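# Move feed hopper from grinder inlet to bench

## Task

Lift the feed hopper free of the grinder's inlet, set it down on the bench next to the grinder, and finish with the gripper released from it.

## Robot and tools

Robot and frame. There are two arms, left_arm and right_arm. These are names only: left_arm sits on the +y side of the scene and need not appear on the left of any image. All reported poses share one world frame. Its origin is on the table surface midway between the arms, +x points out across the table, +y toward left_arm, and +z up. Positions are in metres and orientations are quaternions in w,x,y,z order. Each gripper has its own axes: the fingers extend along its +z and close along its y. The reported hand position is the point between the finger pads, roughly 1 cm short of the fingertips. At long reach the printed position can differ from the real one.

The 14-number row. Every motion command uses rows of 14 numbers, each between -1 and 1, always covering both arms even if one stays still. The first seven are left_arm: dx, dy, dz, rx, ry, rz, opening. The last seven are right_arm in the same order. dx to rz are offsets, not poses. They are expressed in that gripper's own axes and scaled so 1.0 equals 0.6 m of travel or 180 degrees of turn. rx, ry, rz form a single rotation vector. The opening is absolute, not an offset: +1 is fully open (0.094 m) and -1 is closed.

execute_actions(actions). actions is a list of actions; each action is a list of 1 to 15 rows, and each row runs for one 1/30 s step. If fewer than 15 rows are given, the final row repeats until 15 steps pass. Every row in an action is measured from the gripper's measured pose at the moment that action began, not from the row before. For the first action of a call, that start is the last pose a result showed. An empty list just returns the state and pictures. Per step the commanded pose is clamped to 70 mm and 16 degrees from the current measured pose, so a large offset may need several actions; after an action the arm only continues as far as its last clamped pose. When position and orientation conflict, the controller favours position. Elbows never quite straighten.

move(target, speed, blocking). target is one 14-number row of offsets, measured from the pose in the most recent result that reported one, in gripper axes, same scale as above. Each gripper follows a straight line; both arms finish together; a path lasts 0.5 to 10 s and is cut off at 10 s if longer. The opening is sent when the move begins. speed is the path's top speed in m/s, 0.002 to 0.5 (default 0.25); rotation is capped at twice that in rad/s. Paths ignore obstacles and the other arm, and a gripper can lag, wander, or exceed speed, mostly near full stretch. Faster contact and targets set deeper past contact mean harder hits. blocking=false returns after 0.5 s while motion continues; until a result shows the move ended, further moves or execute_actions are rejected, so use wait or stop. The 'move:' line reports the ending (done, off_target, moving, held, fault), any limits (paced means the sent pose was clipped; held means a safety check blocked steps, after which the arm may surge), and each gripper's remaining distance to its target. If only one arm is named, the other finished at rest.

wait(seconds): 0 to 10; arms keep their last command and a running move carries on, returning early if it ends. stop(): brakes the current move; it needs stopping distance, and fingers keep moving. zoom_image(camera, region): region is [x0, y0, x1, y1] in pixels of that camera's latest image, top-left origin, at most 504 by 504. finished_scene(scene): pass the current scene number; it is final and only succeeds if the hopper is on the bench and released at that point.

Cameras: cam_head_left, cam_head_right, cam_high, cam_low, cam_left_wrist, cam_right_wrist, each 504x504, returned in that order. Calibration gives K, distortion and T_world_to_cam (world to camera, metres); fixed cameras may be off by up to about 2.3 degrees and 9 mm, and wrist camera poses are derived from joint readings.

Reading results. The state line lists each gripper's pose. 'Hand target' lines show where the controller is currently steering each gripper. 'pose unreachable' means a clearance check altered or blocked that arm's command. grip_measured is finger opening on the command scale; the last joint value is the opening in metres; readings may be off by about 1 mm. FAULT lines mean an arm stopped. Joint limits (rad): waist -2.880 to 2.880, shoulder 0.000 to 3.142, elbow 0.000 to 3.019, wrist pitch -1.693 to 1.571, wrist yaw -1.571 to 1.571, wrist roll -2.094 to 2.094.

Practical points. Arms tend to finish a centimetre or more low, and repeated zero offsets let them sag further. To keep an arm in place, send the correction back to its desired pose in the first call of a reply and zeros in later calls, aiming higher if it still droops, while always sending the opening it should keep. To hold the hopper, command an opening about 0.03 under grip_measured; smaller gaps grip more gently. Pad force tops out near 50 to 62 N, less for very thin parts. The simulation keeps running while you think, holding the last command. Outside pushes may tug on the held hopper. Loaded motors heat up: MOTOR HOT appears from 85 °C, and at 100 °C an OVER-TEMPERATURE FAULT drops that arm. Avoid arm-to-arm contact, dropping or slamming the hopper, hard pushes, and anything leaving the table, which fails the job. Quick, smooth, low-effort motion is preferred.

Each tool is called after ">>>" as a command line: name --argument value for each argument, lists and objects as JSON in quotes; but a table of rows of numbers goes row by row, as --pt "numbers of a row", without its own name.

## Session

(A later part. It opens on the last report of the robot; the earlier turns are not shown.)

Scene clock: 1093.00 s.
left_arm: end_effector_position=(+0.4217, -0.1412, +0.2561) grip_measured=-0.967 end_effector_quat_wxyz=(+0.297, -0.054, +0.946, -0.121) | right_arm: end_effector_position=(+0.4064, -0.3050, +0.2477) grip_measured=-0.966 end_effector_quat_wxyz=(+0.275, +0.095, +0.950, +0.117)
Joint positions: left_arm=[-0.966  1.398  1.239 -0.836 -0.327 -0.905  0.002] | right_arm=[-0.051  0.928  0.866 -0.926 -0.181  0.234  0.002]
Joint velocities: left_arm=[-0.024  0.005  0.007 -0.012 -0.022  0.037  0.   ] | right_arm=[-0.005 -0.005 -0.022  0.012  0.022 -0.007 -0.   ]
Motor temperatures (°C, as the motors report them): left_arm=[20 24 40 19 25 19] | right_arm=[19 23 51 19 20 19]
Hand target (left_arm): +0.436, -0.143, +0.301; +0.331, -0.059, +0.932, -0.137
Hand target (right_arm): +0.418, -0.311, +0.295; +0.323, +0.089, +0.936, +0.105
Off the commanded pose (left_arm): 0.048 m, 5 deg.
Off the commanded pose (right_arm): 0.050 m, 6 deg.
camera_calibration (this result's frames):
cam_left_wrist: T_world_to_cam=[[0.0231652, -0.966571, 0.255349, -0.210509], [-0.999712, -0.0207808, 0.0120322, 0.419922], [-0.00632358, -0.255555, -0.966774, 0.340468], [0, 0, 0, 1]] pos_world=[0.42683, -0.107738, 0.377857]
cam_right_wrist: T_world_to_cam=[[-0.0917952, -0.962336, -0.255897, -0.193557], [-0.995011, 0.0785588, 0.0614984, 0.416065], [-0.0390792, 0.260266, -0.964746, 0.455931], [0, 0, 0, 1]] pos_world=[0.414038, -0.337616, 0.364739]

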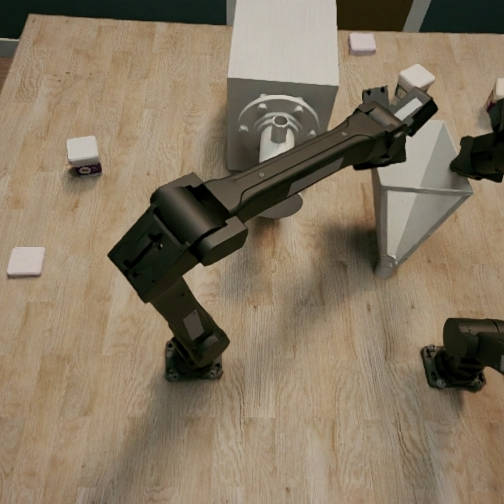

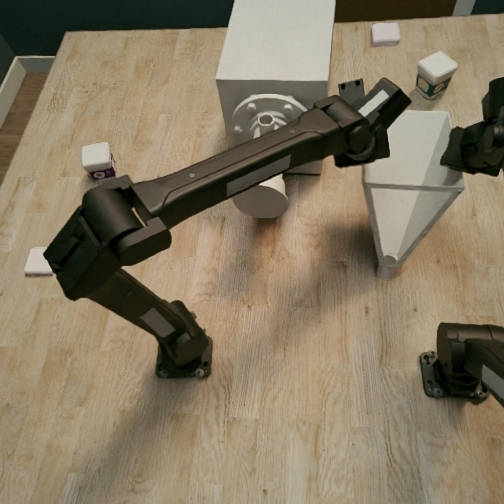

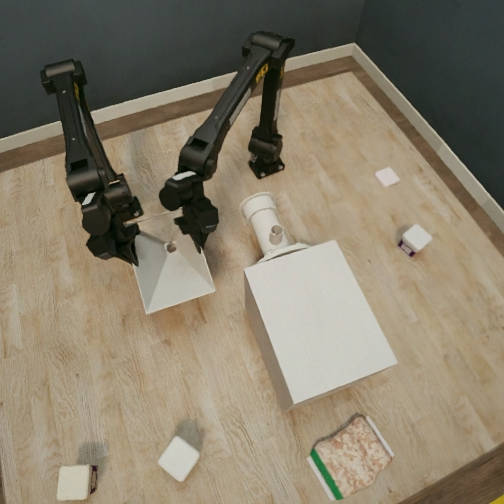

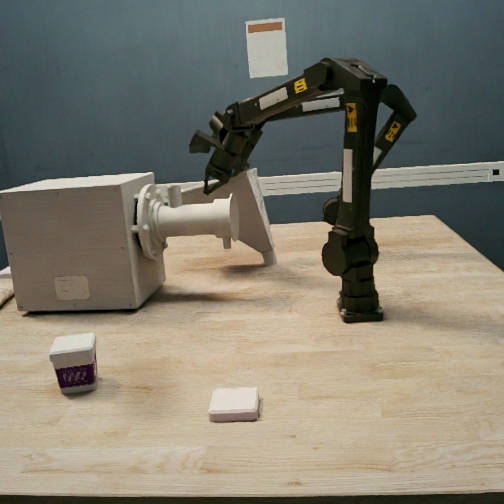

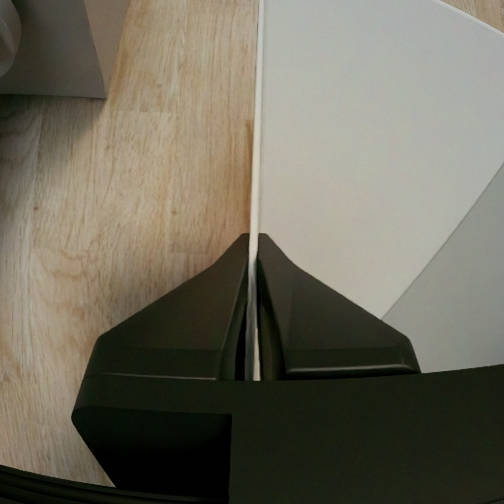

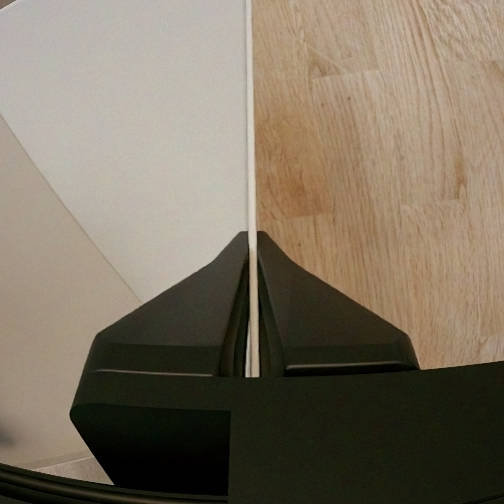

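>>> execute_actions --actions '[[[-0.0785,-0.0155,0.0152,0.0014,0.0197,-0.0113,-1,-0.0802,0.0118,0.0039,0.0113,0.0108,0.0002,-1]]]'

Scene clock: 1125.70 s.
left_arm: end_effector_position=(+0.4476, -0.1421, +0.2347) grip_measured=-0.969 end_effector_quat_wxyz=(+0.231, -0.063, +0.964, -0.116) | right_arm: end_effector_position=(+0.4330, -0.3052, +0.2289) grip_measured=-0.967 end_effector_quat_wxyz=(+0.214, +0.104, +0.965, +0.110)
Joint positions: left_arm=[-0.893  1.495  1.327 -0.917 -0.203 -0.897  0.001] | right_arm=[-0.049  1.086  0.955 -0.985 -0.177  0.238  0.002]
Joint velocities: left_arm=[-0.005 -0.015 -0.012 -0.017  0.037 -0.037  0.   ] | right_arm=[ 0.005 -0.005  0.017  0.012 -0.037  0.037 -0.001]
Motor temperatures (°C, as the motors report them): left_arm=[20 24 42 19 26 19] | right_arm=[19 23 52 19 21 19]
Hand target (left_arm): +0.463, -0.143, +0.278; +0.266, -0.067, +0.953, -0.130
Hand target (right_arm): +0.446, -0.310, +0.272; +0.257, +0.099, +0.956, +0.102
Off the commanded pose (left_arm): 0.046 m, 4 deg.
Off the commanded pose (right_arm): 0.046 m, 5 deg.
camera_calibration (this result's frames):
cam_left_wrist: T_world_to_cam=[[0.061466, -0.966826, 0.247931, -0.221959], [-0.98831, -0.024233, 0.150519, 0.407928], [-0.139518, -0.254284, -0.957013, 0.377207], [0, 0, 0, 1]] pos_world=[0.46943, -0.108792, 0.354621]
cam_right_wrist: T_world_to_cam=[[-0.126229, -0.961796, -0.242928, -0.184022], [-0.978679, 0.080743, 0.18886, 0.408182], [-0.16203, 0.261588, -0.951482, 0.489525], [0, 0, 0, 1]] pos_world=[0.455568, -0.338003, 0.343981]

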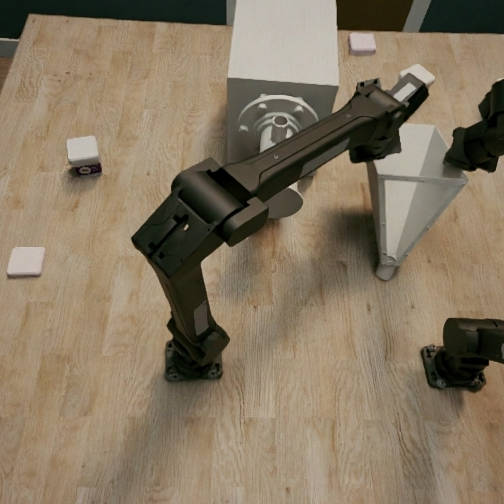

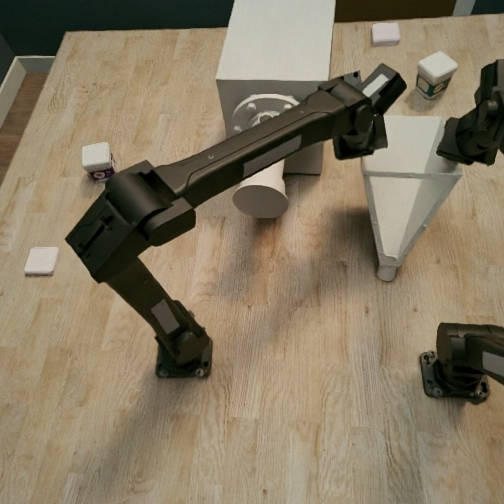

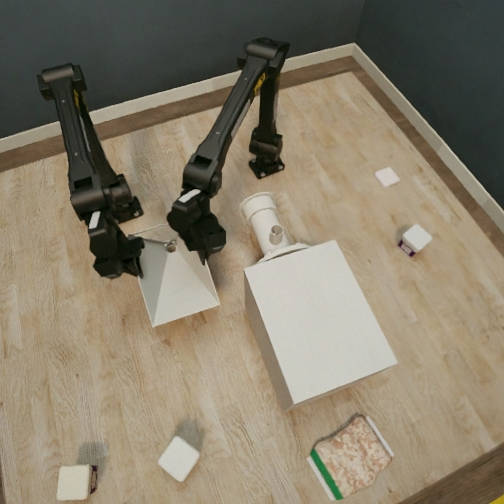

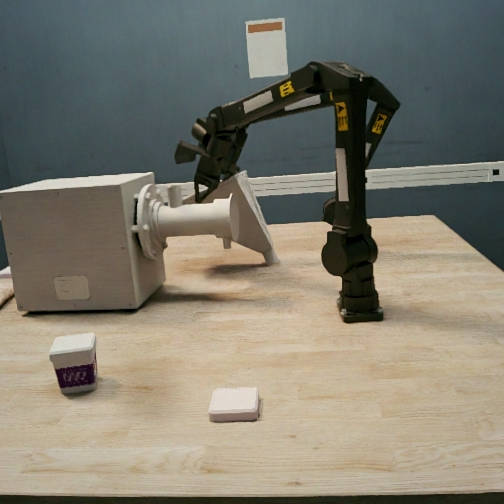

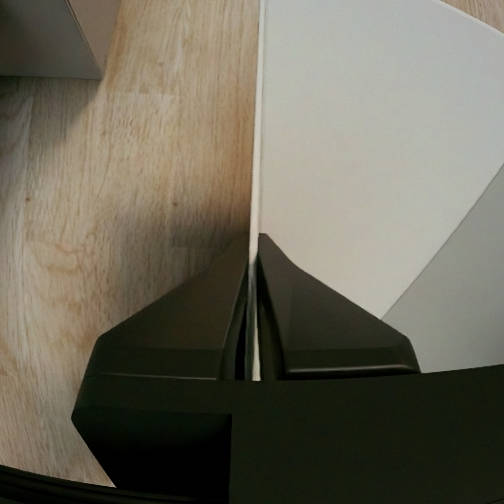

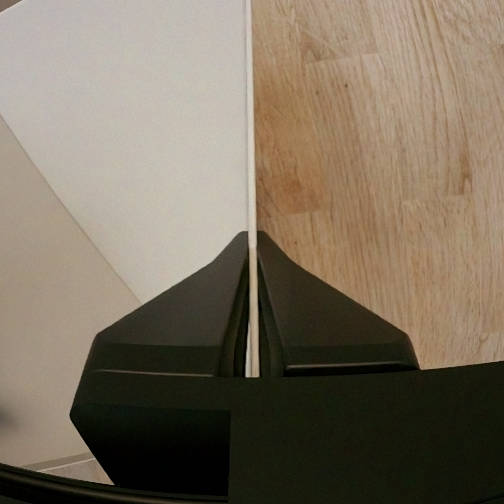

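>>> execute_actions --actions '[[[-0.0786,-0.0160,0.0130,0.0007,0.0199,-0.0101,-1,-0.0773,0.0110,0.0071,0.0100,0.0148,0.0017,-1]]]'

Scene clock: 1157.63 s.
left_arm: end_effector_position=(+0.4748, -0.1434, +0.2090) grip_measured=-0.968 end_effector_quat_wxyz=(+0.162, -0.072, +0.978, -0.109) | right_arm: end_effector_position=(+0.4615, -0.3057, +0.2051) grip_measured=-0.966 end_effector_quat_wxyz=(+0.149, +0.112, +0.977, +0.106)
Joint positions: left_arm=[-0.826  1.611  1.428 -1.004 -0.089 -0.879  0.001] | right_arm=[-0.05   1.254  1.054 -1.05  -0.18   0.238  0.002]
Joint velocities: left_arm=[ 0.015 -0.005 -0.002 -0.002  0.051 -0.081 -0.   ] | right_arm=[ 0.005 -0.005 -0.012  0.007  0.022  0.037  0.   ]
Motor temperatures (°C, as the motors report them): left_arm=[20 24 42 19 26 19] | right_arm=[19 23 52 19 21 19]
Hand target (left_arm): +0.491, -0.144, +0.251; +0.199, -0.076, +0.969, -0.123
Hand target (right_arm): +0.475, -0.310, +0.245; +0.190, +0.108, +0.971, +0.099
Off the commanded pose (left_arm): 0.046 m, 5 deg.
Off the commanded pose (right_arm): 0.043 m, 5 deg.
camera_calibration (this result's frames):
cam_left_wrist: T_world_to_cam=[[0.0978436, -0.967831, 0.231796, -0.232543], [-0.95727, -0.0278351, 0.287852, 0.394718], [-0.27214, -0.250056, -0.929199, 0.413929], [0, 0, 0, 1]] pos_world=[0.513251, -0.11057, 0.324904]
cam_right_wrist: T_world_to_cam=[[-0.15814, -0.960533, -0.228841, -0.174491], [-0.944884, 0.0799212, 0.317501, 0.398368], [-0.28668, 0.266438, -0.920231, 0.524263], [0, 0, 0, 1]] pos_world=[0.499114, -0.339126, 0.316031]

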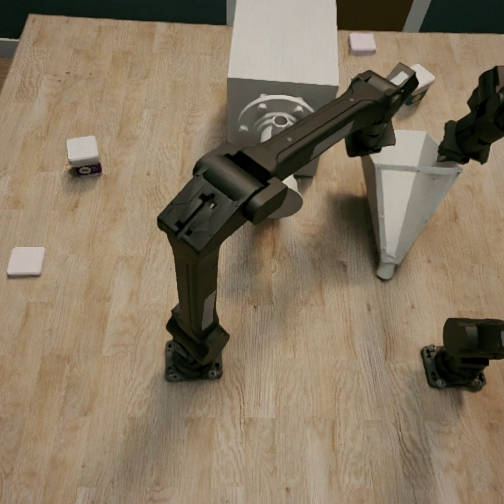

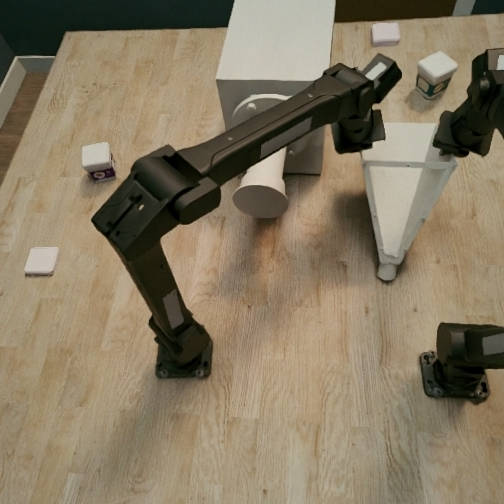

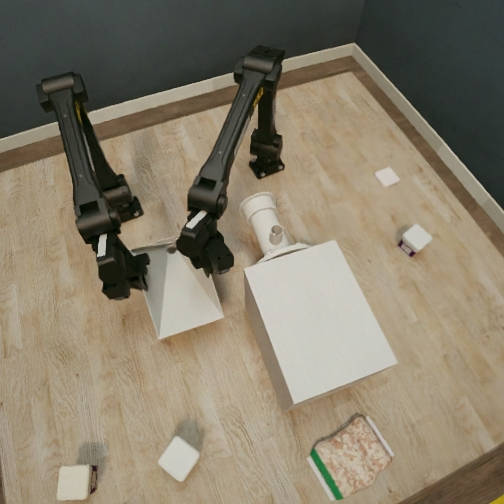

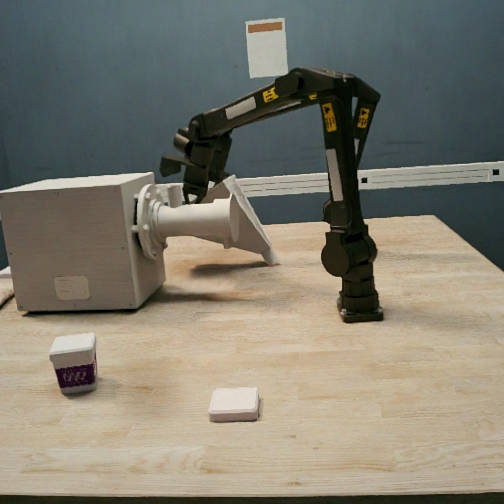

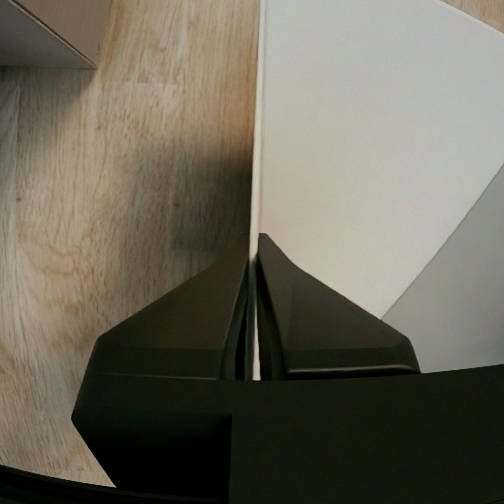

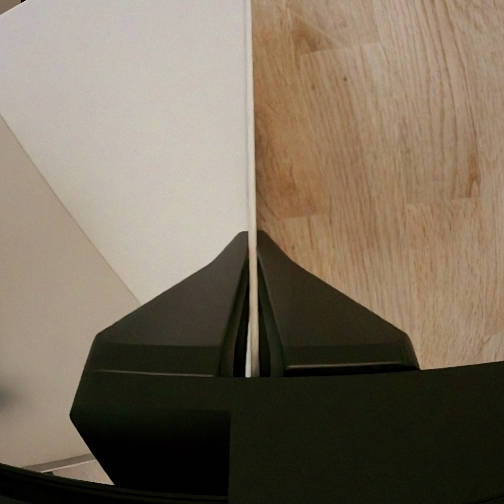

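>>> zoom_image --camera "cam_high" --region '[80, 170, 320, 370]'

>>> zoom_image --camera "cam_head_right" --region '[200, 20, 504, 300]'

Region (80, 170, 320, 370) of cam_high's 504x504 image, scaled by 2.100, with more detail than that image has.

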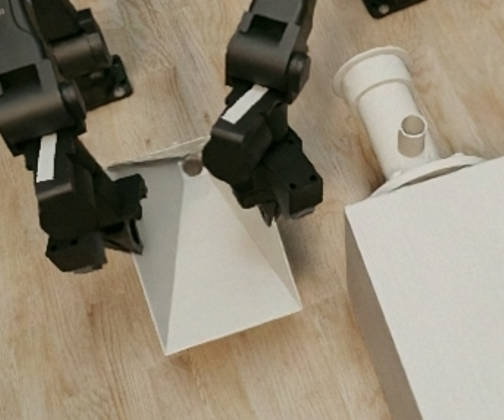

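Region (200, 20, 504, 300) of cam_head_right's 504x504 image, scaled by 1.658, with more detail than that image has; it fills the top 464 rows of this view, and the rest is white.

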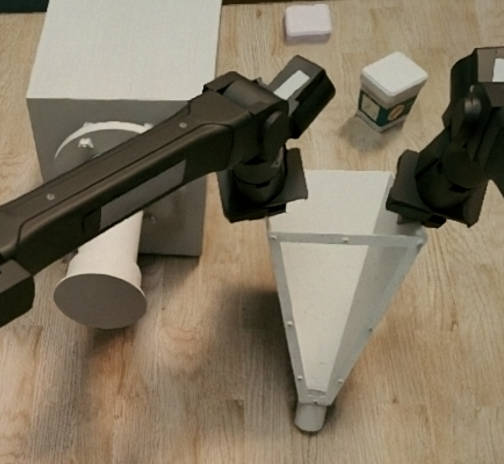

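>>> execute_actions --actions '[[[-0.0464,-0.0192,-0.0016,0.0010,0.0190,-0.0096,-1,-0.0470,-0.0025,-0.0051,0.0100,0.0163,0.0028,-1]]]'

Scene clock: 1205.27 s.
left_arm: end_effector_position=(+0.4794, -0.1462, +0.1803) grip_measured=-0.968 end_effector_quat_wxyz=(+0.095, -0.077, +0.988, -0.098) | right_arm: end_effector_position=(+0.4665, -0.3075, +0.1767) grip_measured=-0.966 end_effector_quat_wxyz=(+0.079, +0.119, +0.985, +0.100)
Joint positions: left_arm=[-0.798  1.701  1.489 -1.087  0.001 -0.875  0.001] | right_arm=[-0.056  1.368  1.105 -1.128 -0.184  0.233  0.002]
Joint velocities: left_arm=[-0.015  0.005 -0.002  0.017  0.066 -0.007  0.   ] | right_arm=[-0.005 -0.005 -0.002 -0.007 -0.007 -0.007  0.001]
Motor temperatures (°C, as the motors report them): left_arm=[20 25 42 19 26 19] | right_arm=[19 23 51 19 21 19]
Hand target (left_arm): +0.499, -0.148, +0.222; +0.132, -0.084, +0.981, -0.115
Hand target (right_arm): +0.484, -0.315, +0.215; +0.122, +0.116, +0.981, +0.094
Off the commanded pose (left_arm): 0.047 m, 5 deg.
Off the commanded pose (right_arm): 0.044 m, 5 deg.
camera_calibration (this result's frames):
cam_left_wrist: T_world_to_cam=[[0.12468, -0.970936, 0.204297, -0.23746], [-0.908516, -0.0289553, 0.416846, 0.360462], [-0.398815, -0.237579, -0.885721, 0.442446], [0, 0, 0, 1]] pos_world=[0.533547, -0.115006, 0.290139]
cam_right_wrist: T_world_to_cam=[[-0.189426, -0.959155, -0.210092, -0.170251], [-0.890839, 0.0778943, 0.447593, 0.36345], [-0.412946, 0.271944, -0.869208, 0.551566], [0, 0, 0, 1]] pos_world=[0.519292, -0.341603, 0.280979]

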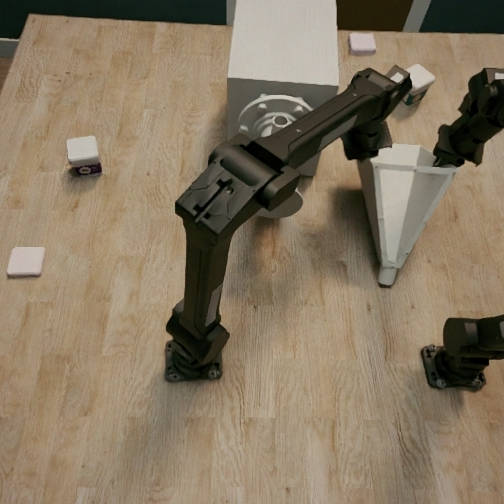

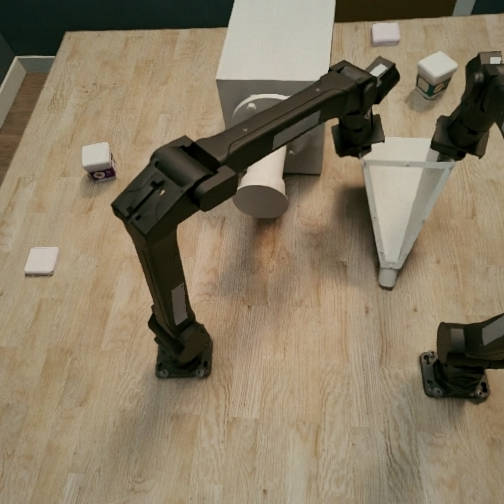

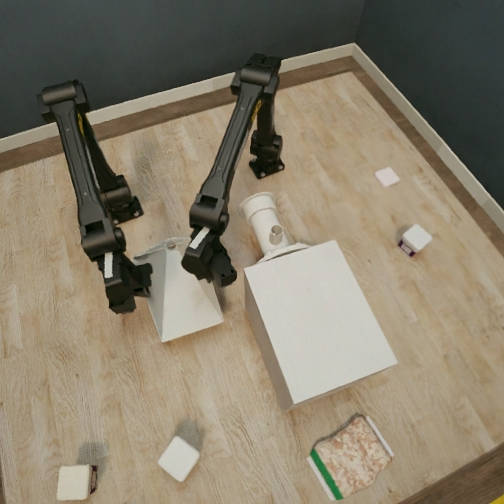

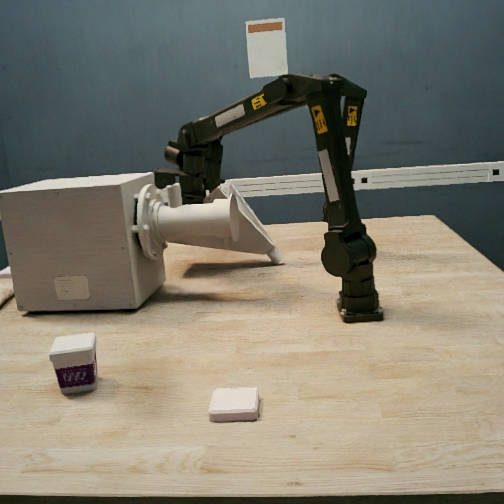

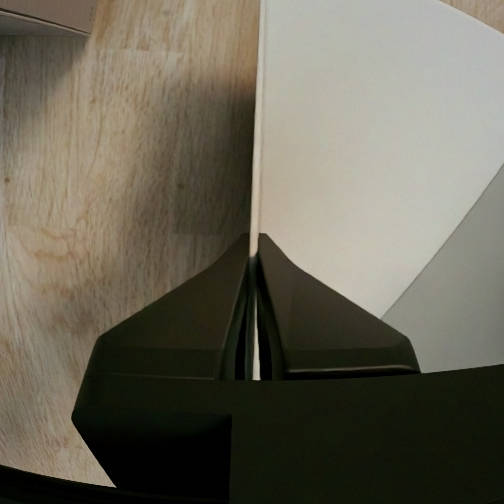

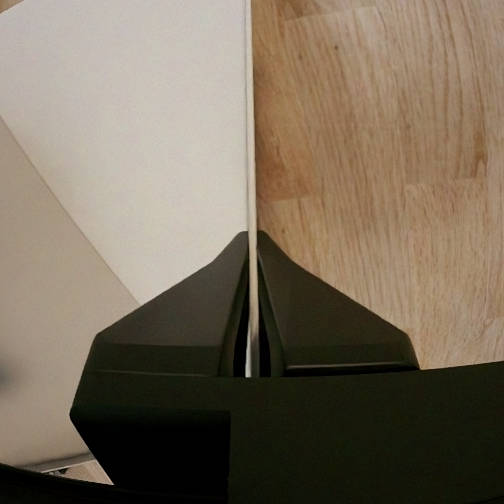

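>>> zoom_image --camera "cam_low" --region '[130, 120, 330, 300]'

>>> zoom_image --camera "cam_high" --region '[80, 190, 320, 390]'

Region (130, 120, 330, 300) of cam_low's 504x504 image, scaled by 2.520, with more detail than that image has; it fills the top 454 rows of this view, and the rest is white.

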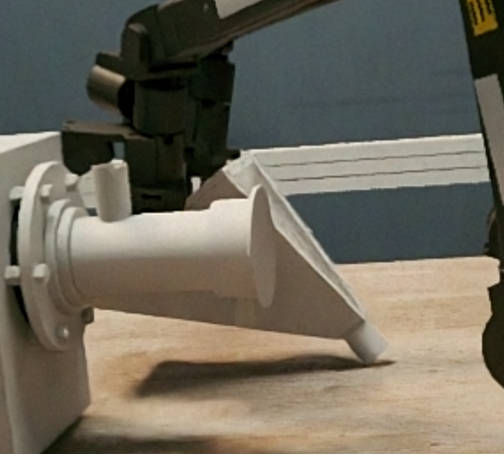

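Region (80, 190, 320, 390) of cam_high's 504x504 image, scaled by 2.100, with more detail than that image has.

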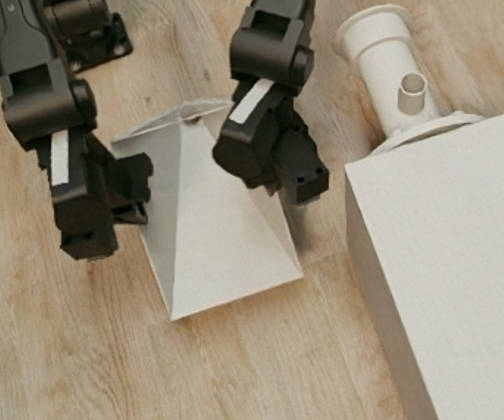

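>>> execute_actions --actions '[[[-0.0512,-0.0177,-0.0096,0.0043,0.0141,-0.0101,-1,-0.0504,0.0011,-0.0102,0.0083,0.0099,0.0026,-1]]]'

Scene clock: 1243.00 s.
left_arm: end_effector_position=(+0.4867, -0.1481, +0.1546) grip_measured=-0.968 end_effector_quat_wxyz=(+0.038, -0.082, +0.992, -0.091) | right_arm: end_effector_position=(+0.4746, -0.3088, +0.1516) grip_measured=-0.966 end_effector_quat_wxyz=(+0.023, +0.126, +0.987, +0.096)
Joint positions: left_arm=[-0.77   1.786  1.548 -1.151  0.076 -0.865  0.001] | right_arm=[-0.059  1.477  1.158 -1.186 -0.187  0.231  0.002]
Joint velocities: left_arm=[-0.015 -0.015  0.012  0.002 -0.095 -0.022  0.   ] | right_arm=[ 0.005 -0.005 -0.002 -0.002 -0.037 -0.11   0.   ]
Motor temperatures (°C, as the motors report them): left_arm=[20 25 42 19 25 19] | right_arm=[19 23 51 19 20 19]
Hand target (left_arm): +0.507, -0.149, +0.194; +0.072, -0.090, +0.988, -0.107
Hand target (right_arm): +0.492, -0.316, +0.187; +0.062, +0.123, +0.986, +0.090
Off the commanded pose (left_arm): 0.045 m, 4 deg.
Off the commanded pose (right_arm): 0.041 m, 5 deg.
camera_calibration (this result's frames):
cam_left_wrist: T_world_to_cam=[[0.147453, -0.971843, 0.183792, -0.24301], [-0.854958, -0.0318084, 0.517722, 0.335719], [-0.497298, -0.233474, -0.835574, 0.462971], [0, 0, 0, 1]] pos_world=[0.553092, -0.117397, 0.257701]
cam_right_wrist: T_world_to_cam=[[-0.213205, -0.957896, -0.192298, -0.166179], [-0.834096, 0.0759671, 0.546364, 0.339486], [-0.508752, 0.276883, -0.815173, 0.572301], [0, 0, 0, 1]] pos_world=[0.538892, -0.343432, 0.249085]

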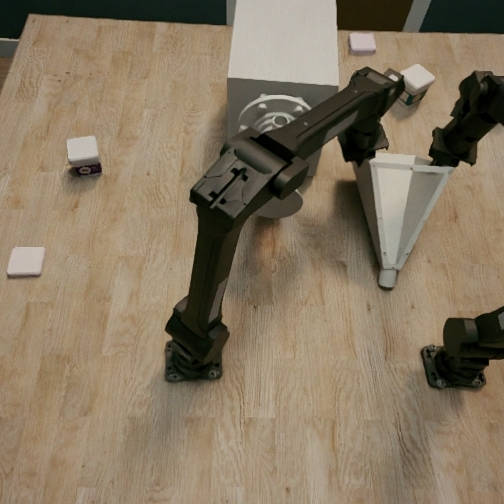

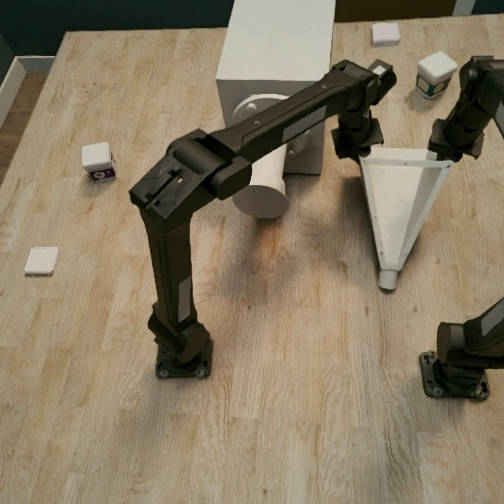

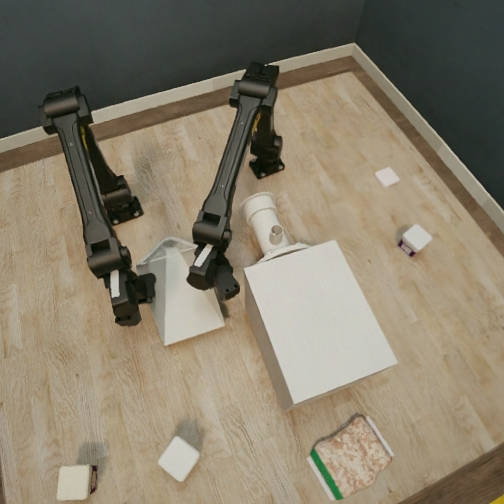

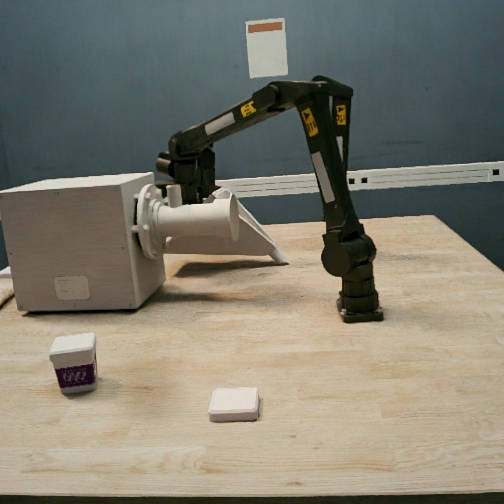

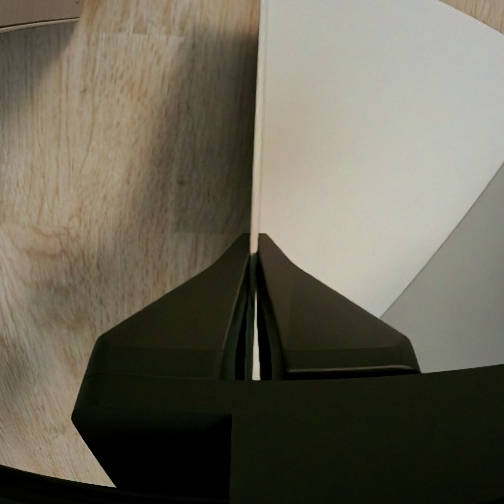

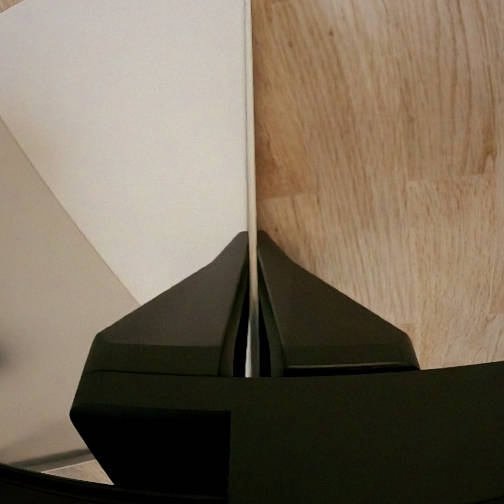

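>>> zoom_image --camera "cam_low" --region '[130, 120, 330, 300]'

>>> zoom_image --camera "cam_high" --region '[90, 200, 330, 400]'

Region (130, 120, 330, 300) of cam_low's 504x504 image, scaled by 2.520, with more detail than that image has; it fills the top 454 rows of this view, and the rest is white.

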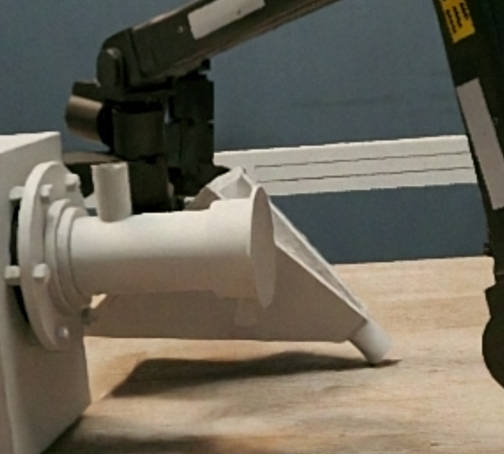

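Region (90, 200, 330, 400) of cam_high's 504x504 image, scaled by 2.100, with more detail than that image has.

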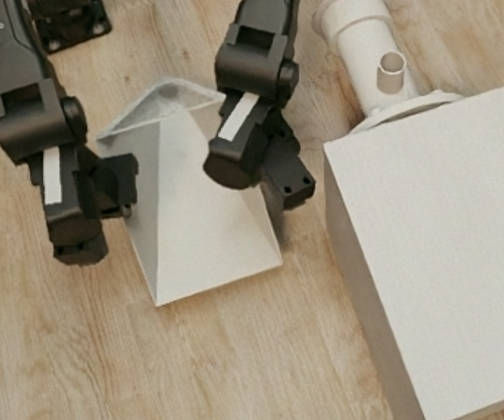

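>>> execute_actions --actions '[[[-0.0496,-0.0186,-0.0360,0.0078,-0.0025,-0.0070,-1,-0.0460,0.0048,-0.0337,0.0046,-0.0062,-0.0007,-1]]]'

Scene clock: 1267.17 s.
left_arm: end_effector_position=(+0.4916, -0.1489, +0.1447) grip_measured=-0.968 end_effector_quat_wxyz=(+0.013, -0.084, +0.993, -0.088) | right_arm: end_effector_position=(+0.4800, -0.3095, +0.1418) grip_measured=-0.966 end_effector_quat_wxyz=(-0.000, +0.128, +0.987, +0.094)
Joint positions: left_arm=[-0.756  1.827  1.583 -1.186  0.108 -0.855  0.001] | right_arm=[-0.061  1.527  1.188 -1.213 -0.187  0.229  0.002]
Joint velocities: left_arm=[ 0.005  0.005  0.002 -0.002  0.037 -0.007 -0.   ] | right_arm=[-0.005  0.005 -0.012  0.007 -0.051  0.022  0.   ]
Motor temperatures (°C, as the motors report them): left_arm=[20 26 42 19 24 19] | right_arm=[19 23 51 19 20 19]
Hand target (left_arm): +0.514, -0.149, +0.180; +0.042, -0.093, +0.989, -0.103
Hand target (right_arm): +0.499, -0.317, +0.173; +0.032, +0.126, +0.988, +0.088
Off the commanded pose (left_arm): 0.043 m, 4 deg.
Off the commanded pose (right_arm): 0.038 m, 4 deg.
camera_calibration (this result's frames):
cam_left_wrist: T_world_to_cam=[[0.155279, -0.972338, 0.174491, -0.245238], [-0.827676, -0.0316261, 0.560315, 0.32541], [-0.539297, -0.231427, -0.809691, 0.474088], [0, 0, 0, 1]] pos_world=[0.563088, -0.118446, 0.244325]
cam_right_wrist: T_world_to_cam=[[-0.22168, -0.957663, -0.183682, -0.164749], [-0.807576, 0.0747316, 0.585009, 0.330775], [-0.546515, 0.278021, -0.789953, 0.582064], [0, 0, 0, 1]] pos_world=[0.548711, -0.34432, 0.236035]

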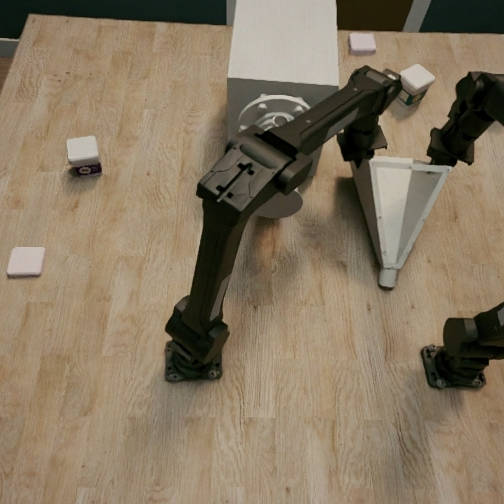

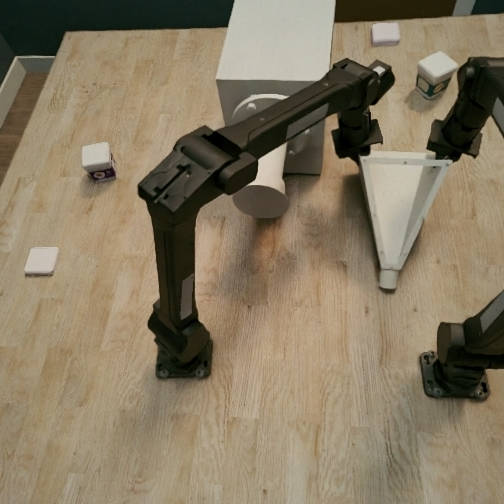

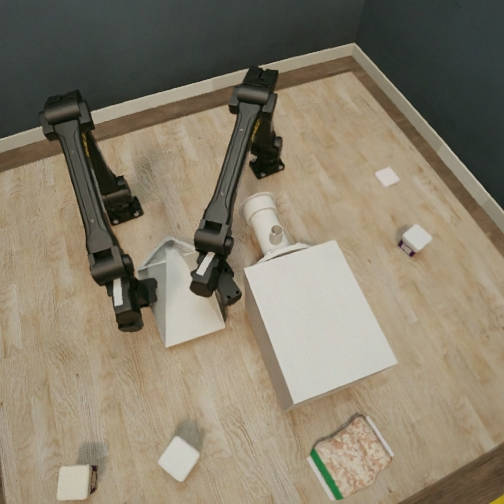

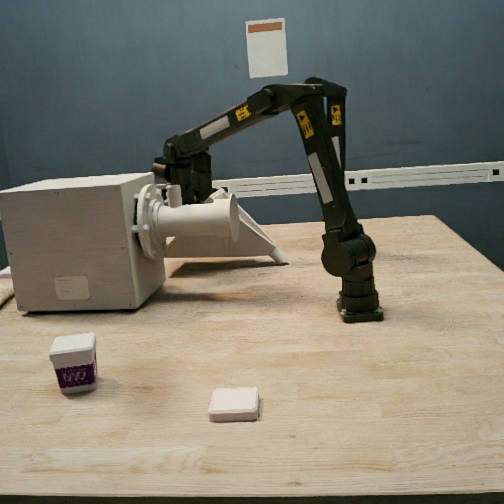

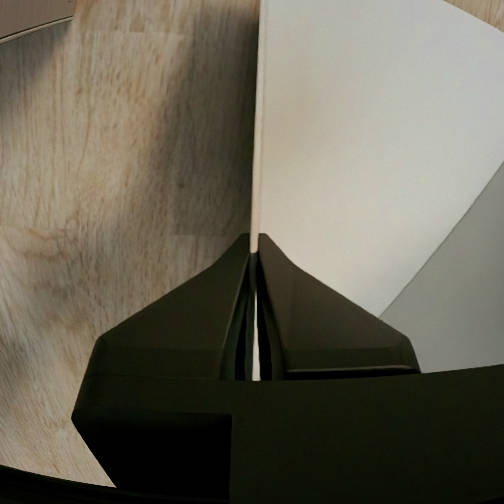

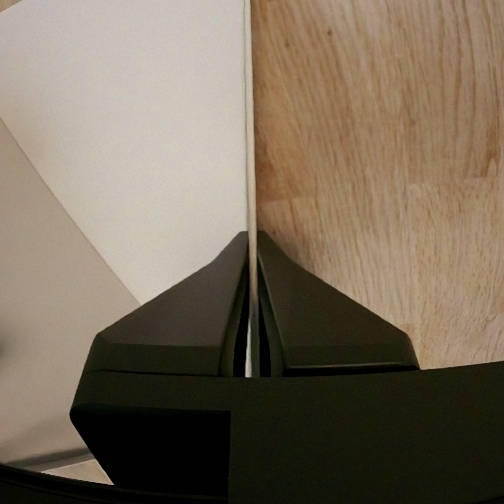

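>>> execute_actions --actions '[[[-0.0469,-0.0159,-0.0340,0.0071,0.0006,-0.0077,-1,-0.0431,0.0027,-0.0311,0.0053,-0.0019,0.0003,-1]]]'

Scene clock: 1284.77 s.
left_arm: end_effector_position=(+0.4968, -0.1502, +0.1318) grip_measured=-0.968 end_effector_quat_wxyz=(-0.015, -0.086, +0.993, -0.084) | right_arm: end_effector_position=(+0.4860, -0.3103, +0.1294) grip_measured=-0.966 end_effector_quat_wxyz=(-0.028, +0.129, +0.987, +0.092)
Joint positions: left_arm=[-0.742  1.876  1.621 -1.221  0.144 -0.845  0.001] | right_arm=[-0.063  1.588  1.224 -1.245 -0.189  0.226  0.002]
Joint velocities: left_arm=[ 0.005 -0.005 -0.012 -0.042  0.037  0.007 -0.001] | right_arm=[-0.005 -0.015 -0.002  0.002 -0.022 -0.037  0.001]
Motor temperatures (°C, as the motors report them): left_arm=[20 26 42 19 24 19] | right_arm=[19 23 51 19 20 19]
Hand target (left_arm): +0.518, -0.149, +0.167; +0.012, -0.096, +0.990, -0.099
Hand target (right_arm): +0.503, -0.318, +0.160; +0.002, +0.129, +0.988, +0.086
Off the commanded pose (left_arm): 0.042 m, 4 deg.
Off the commanded pose (right_arm): 0.037 m, 3 deg.
camera_calibration (this result's frames):
cam_left_wrist: T_world_to_cam=[[0.165044, -0.972565, 0.163944, -0.248513], [-0.794613, -0.032653, 0.606237, 0.314311], [-0.584252, -0.230327, -0.778202, 0.484536], [0, 0, 0, 1]] pos_world=[0.573863, -0.11983, 0.227262]
cam_right_wrist: T_world_to_cam=[[-0.23019, -0.957479, -0.173918, -0.16354], [-0.774062, 0.0718371, 0.629021, 0.320099], [-0.589781, 0.279418, -0.757684, 0.59314], [0, 0, 0, 1]] pos_world=[0.559954, -0.345315, 0.219621]

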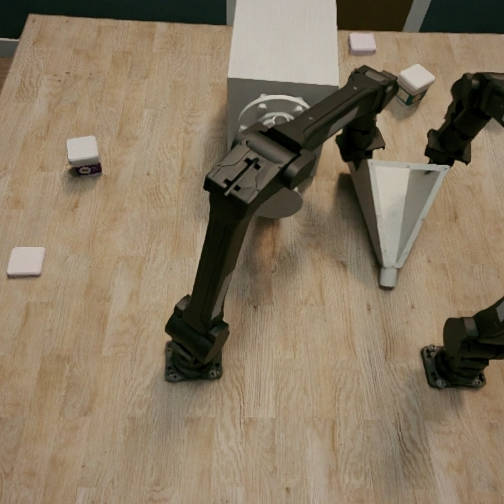

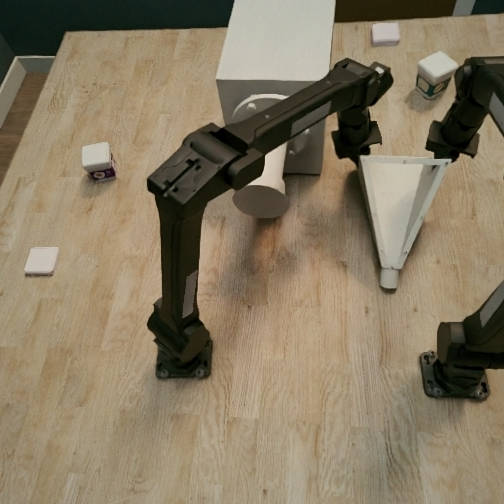

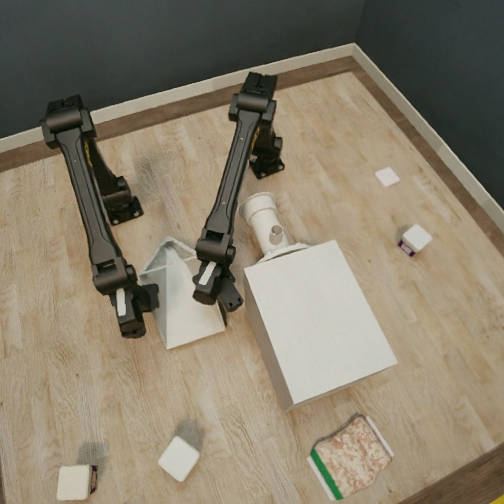

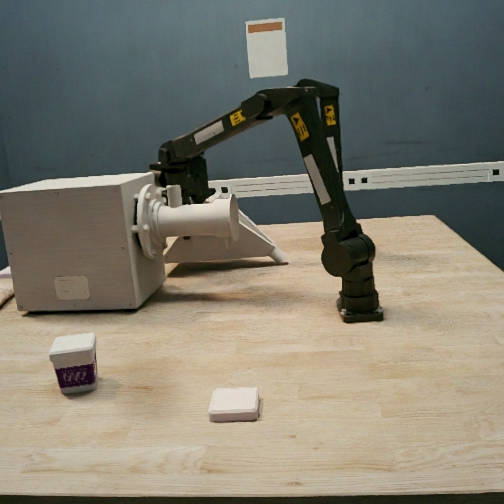

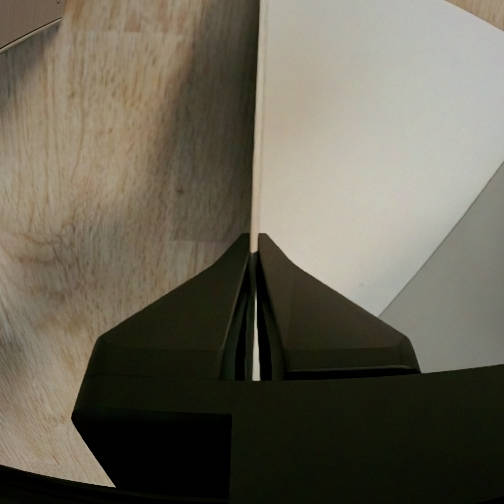

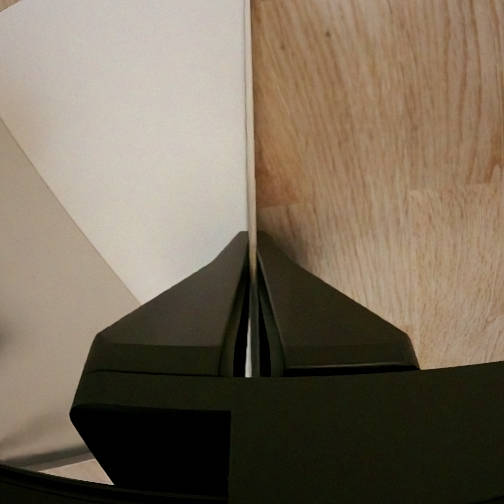

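>>> zoom_image --camera "cam_low" --region '[130, 150, 310, 300]'

>>> zoom_image --camera "cam_high" --region '[110, 220, 290, 380]'

Region (130, 150, 310, 300) of cam_low's 504x504 image, scaled by 2.800, with more detail than that image has.

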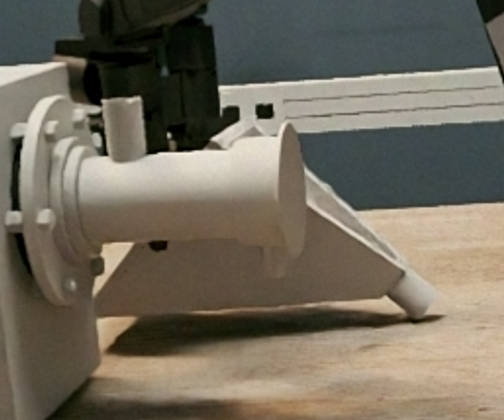

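Region (110, 220, 290, 380) of cam_high's 504x504 image, scaled by 2.800, with more detail than that image has.

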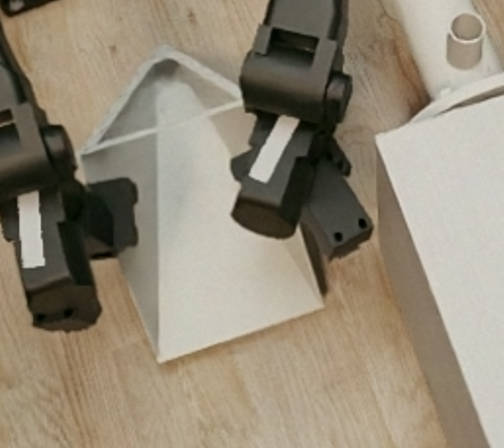

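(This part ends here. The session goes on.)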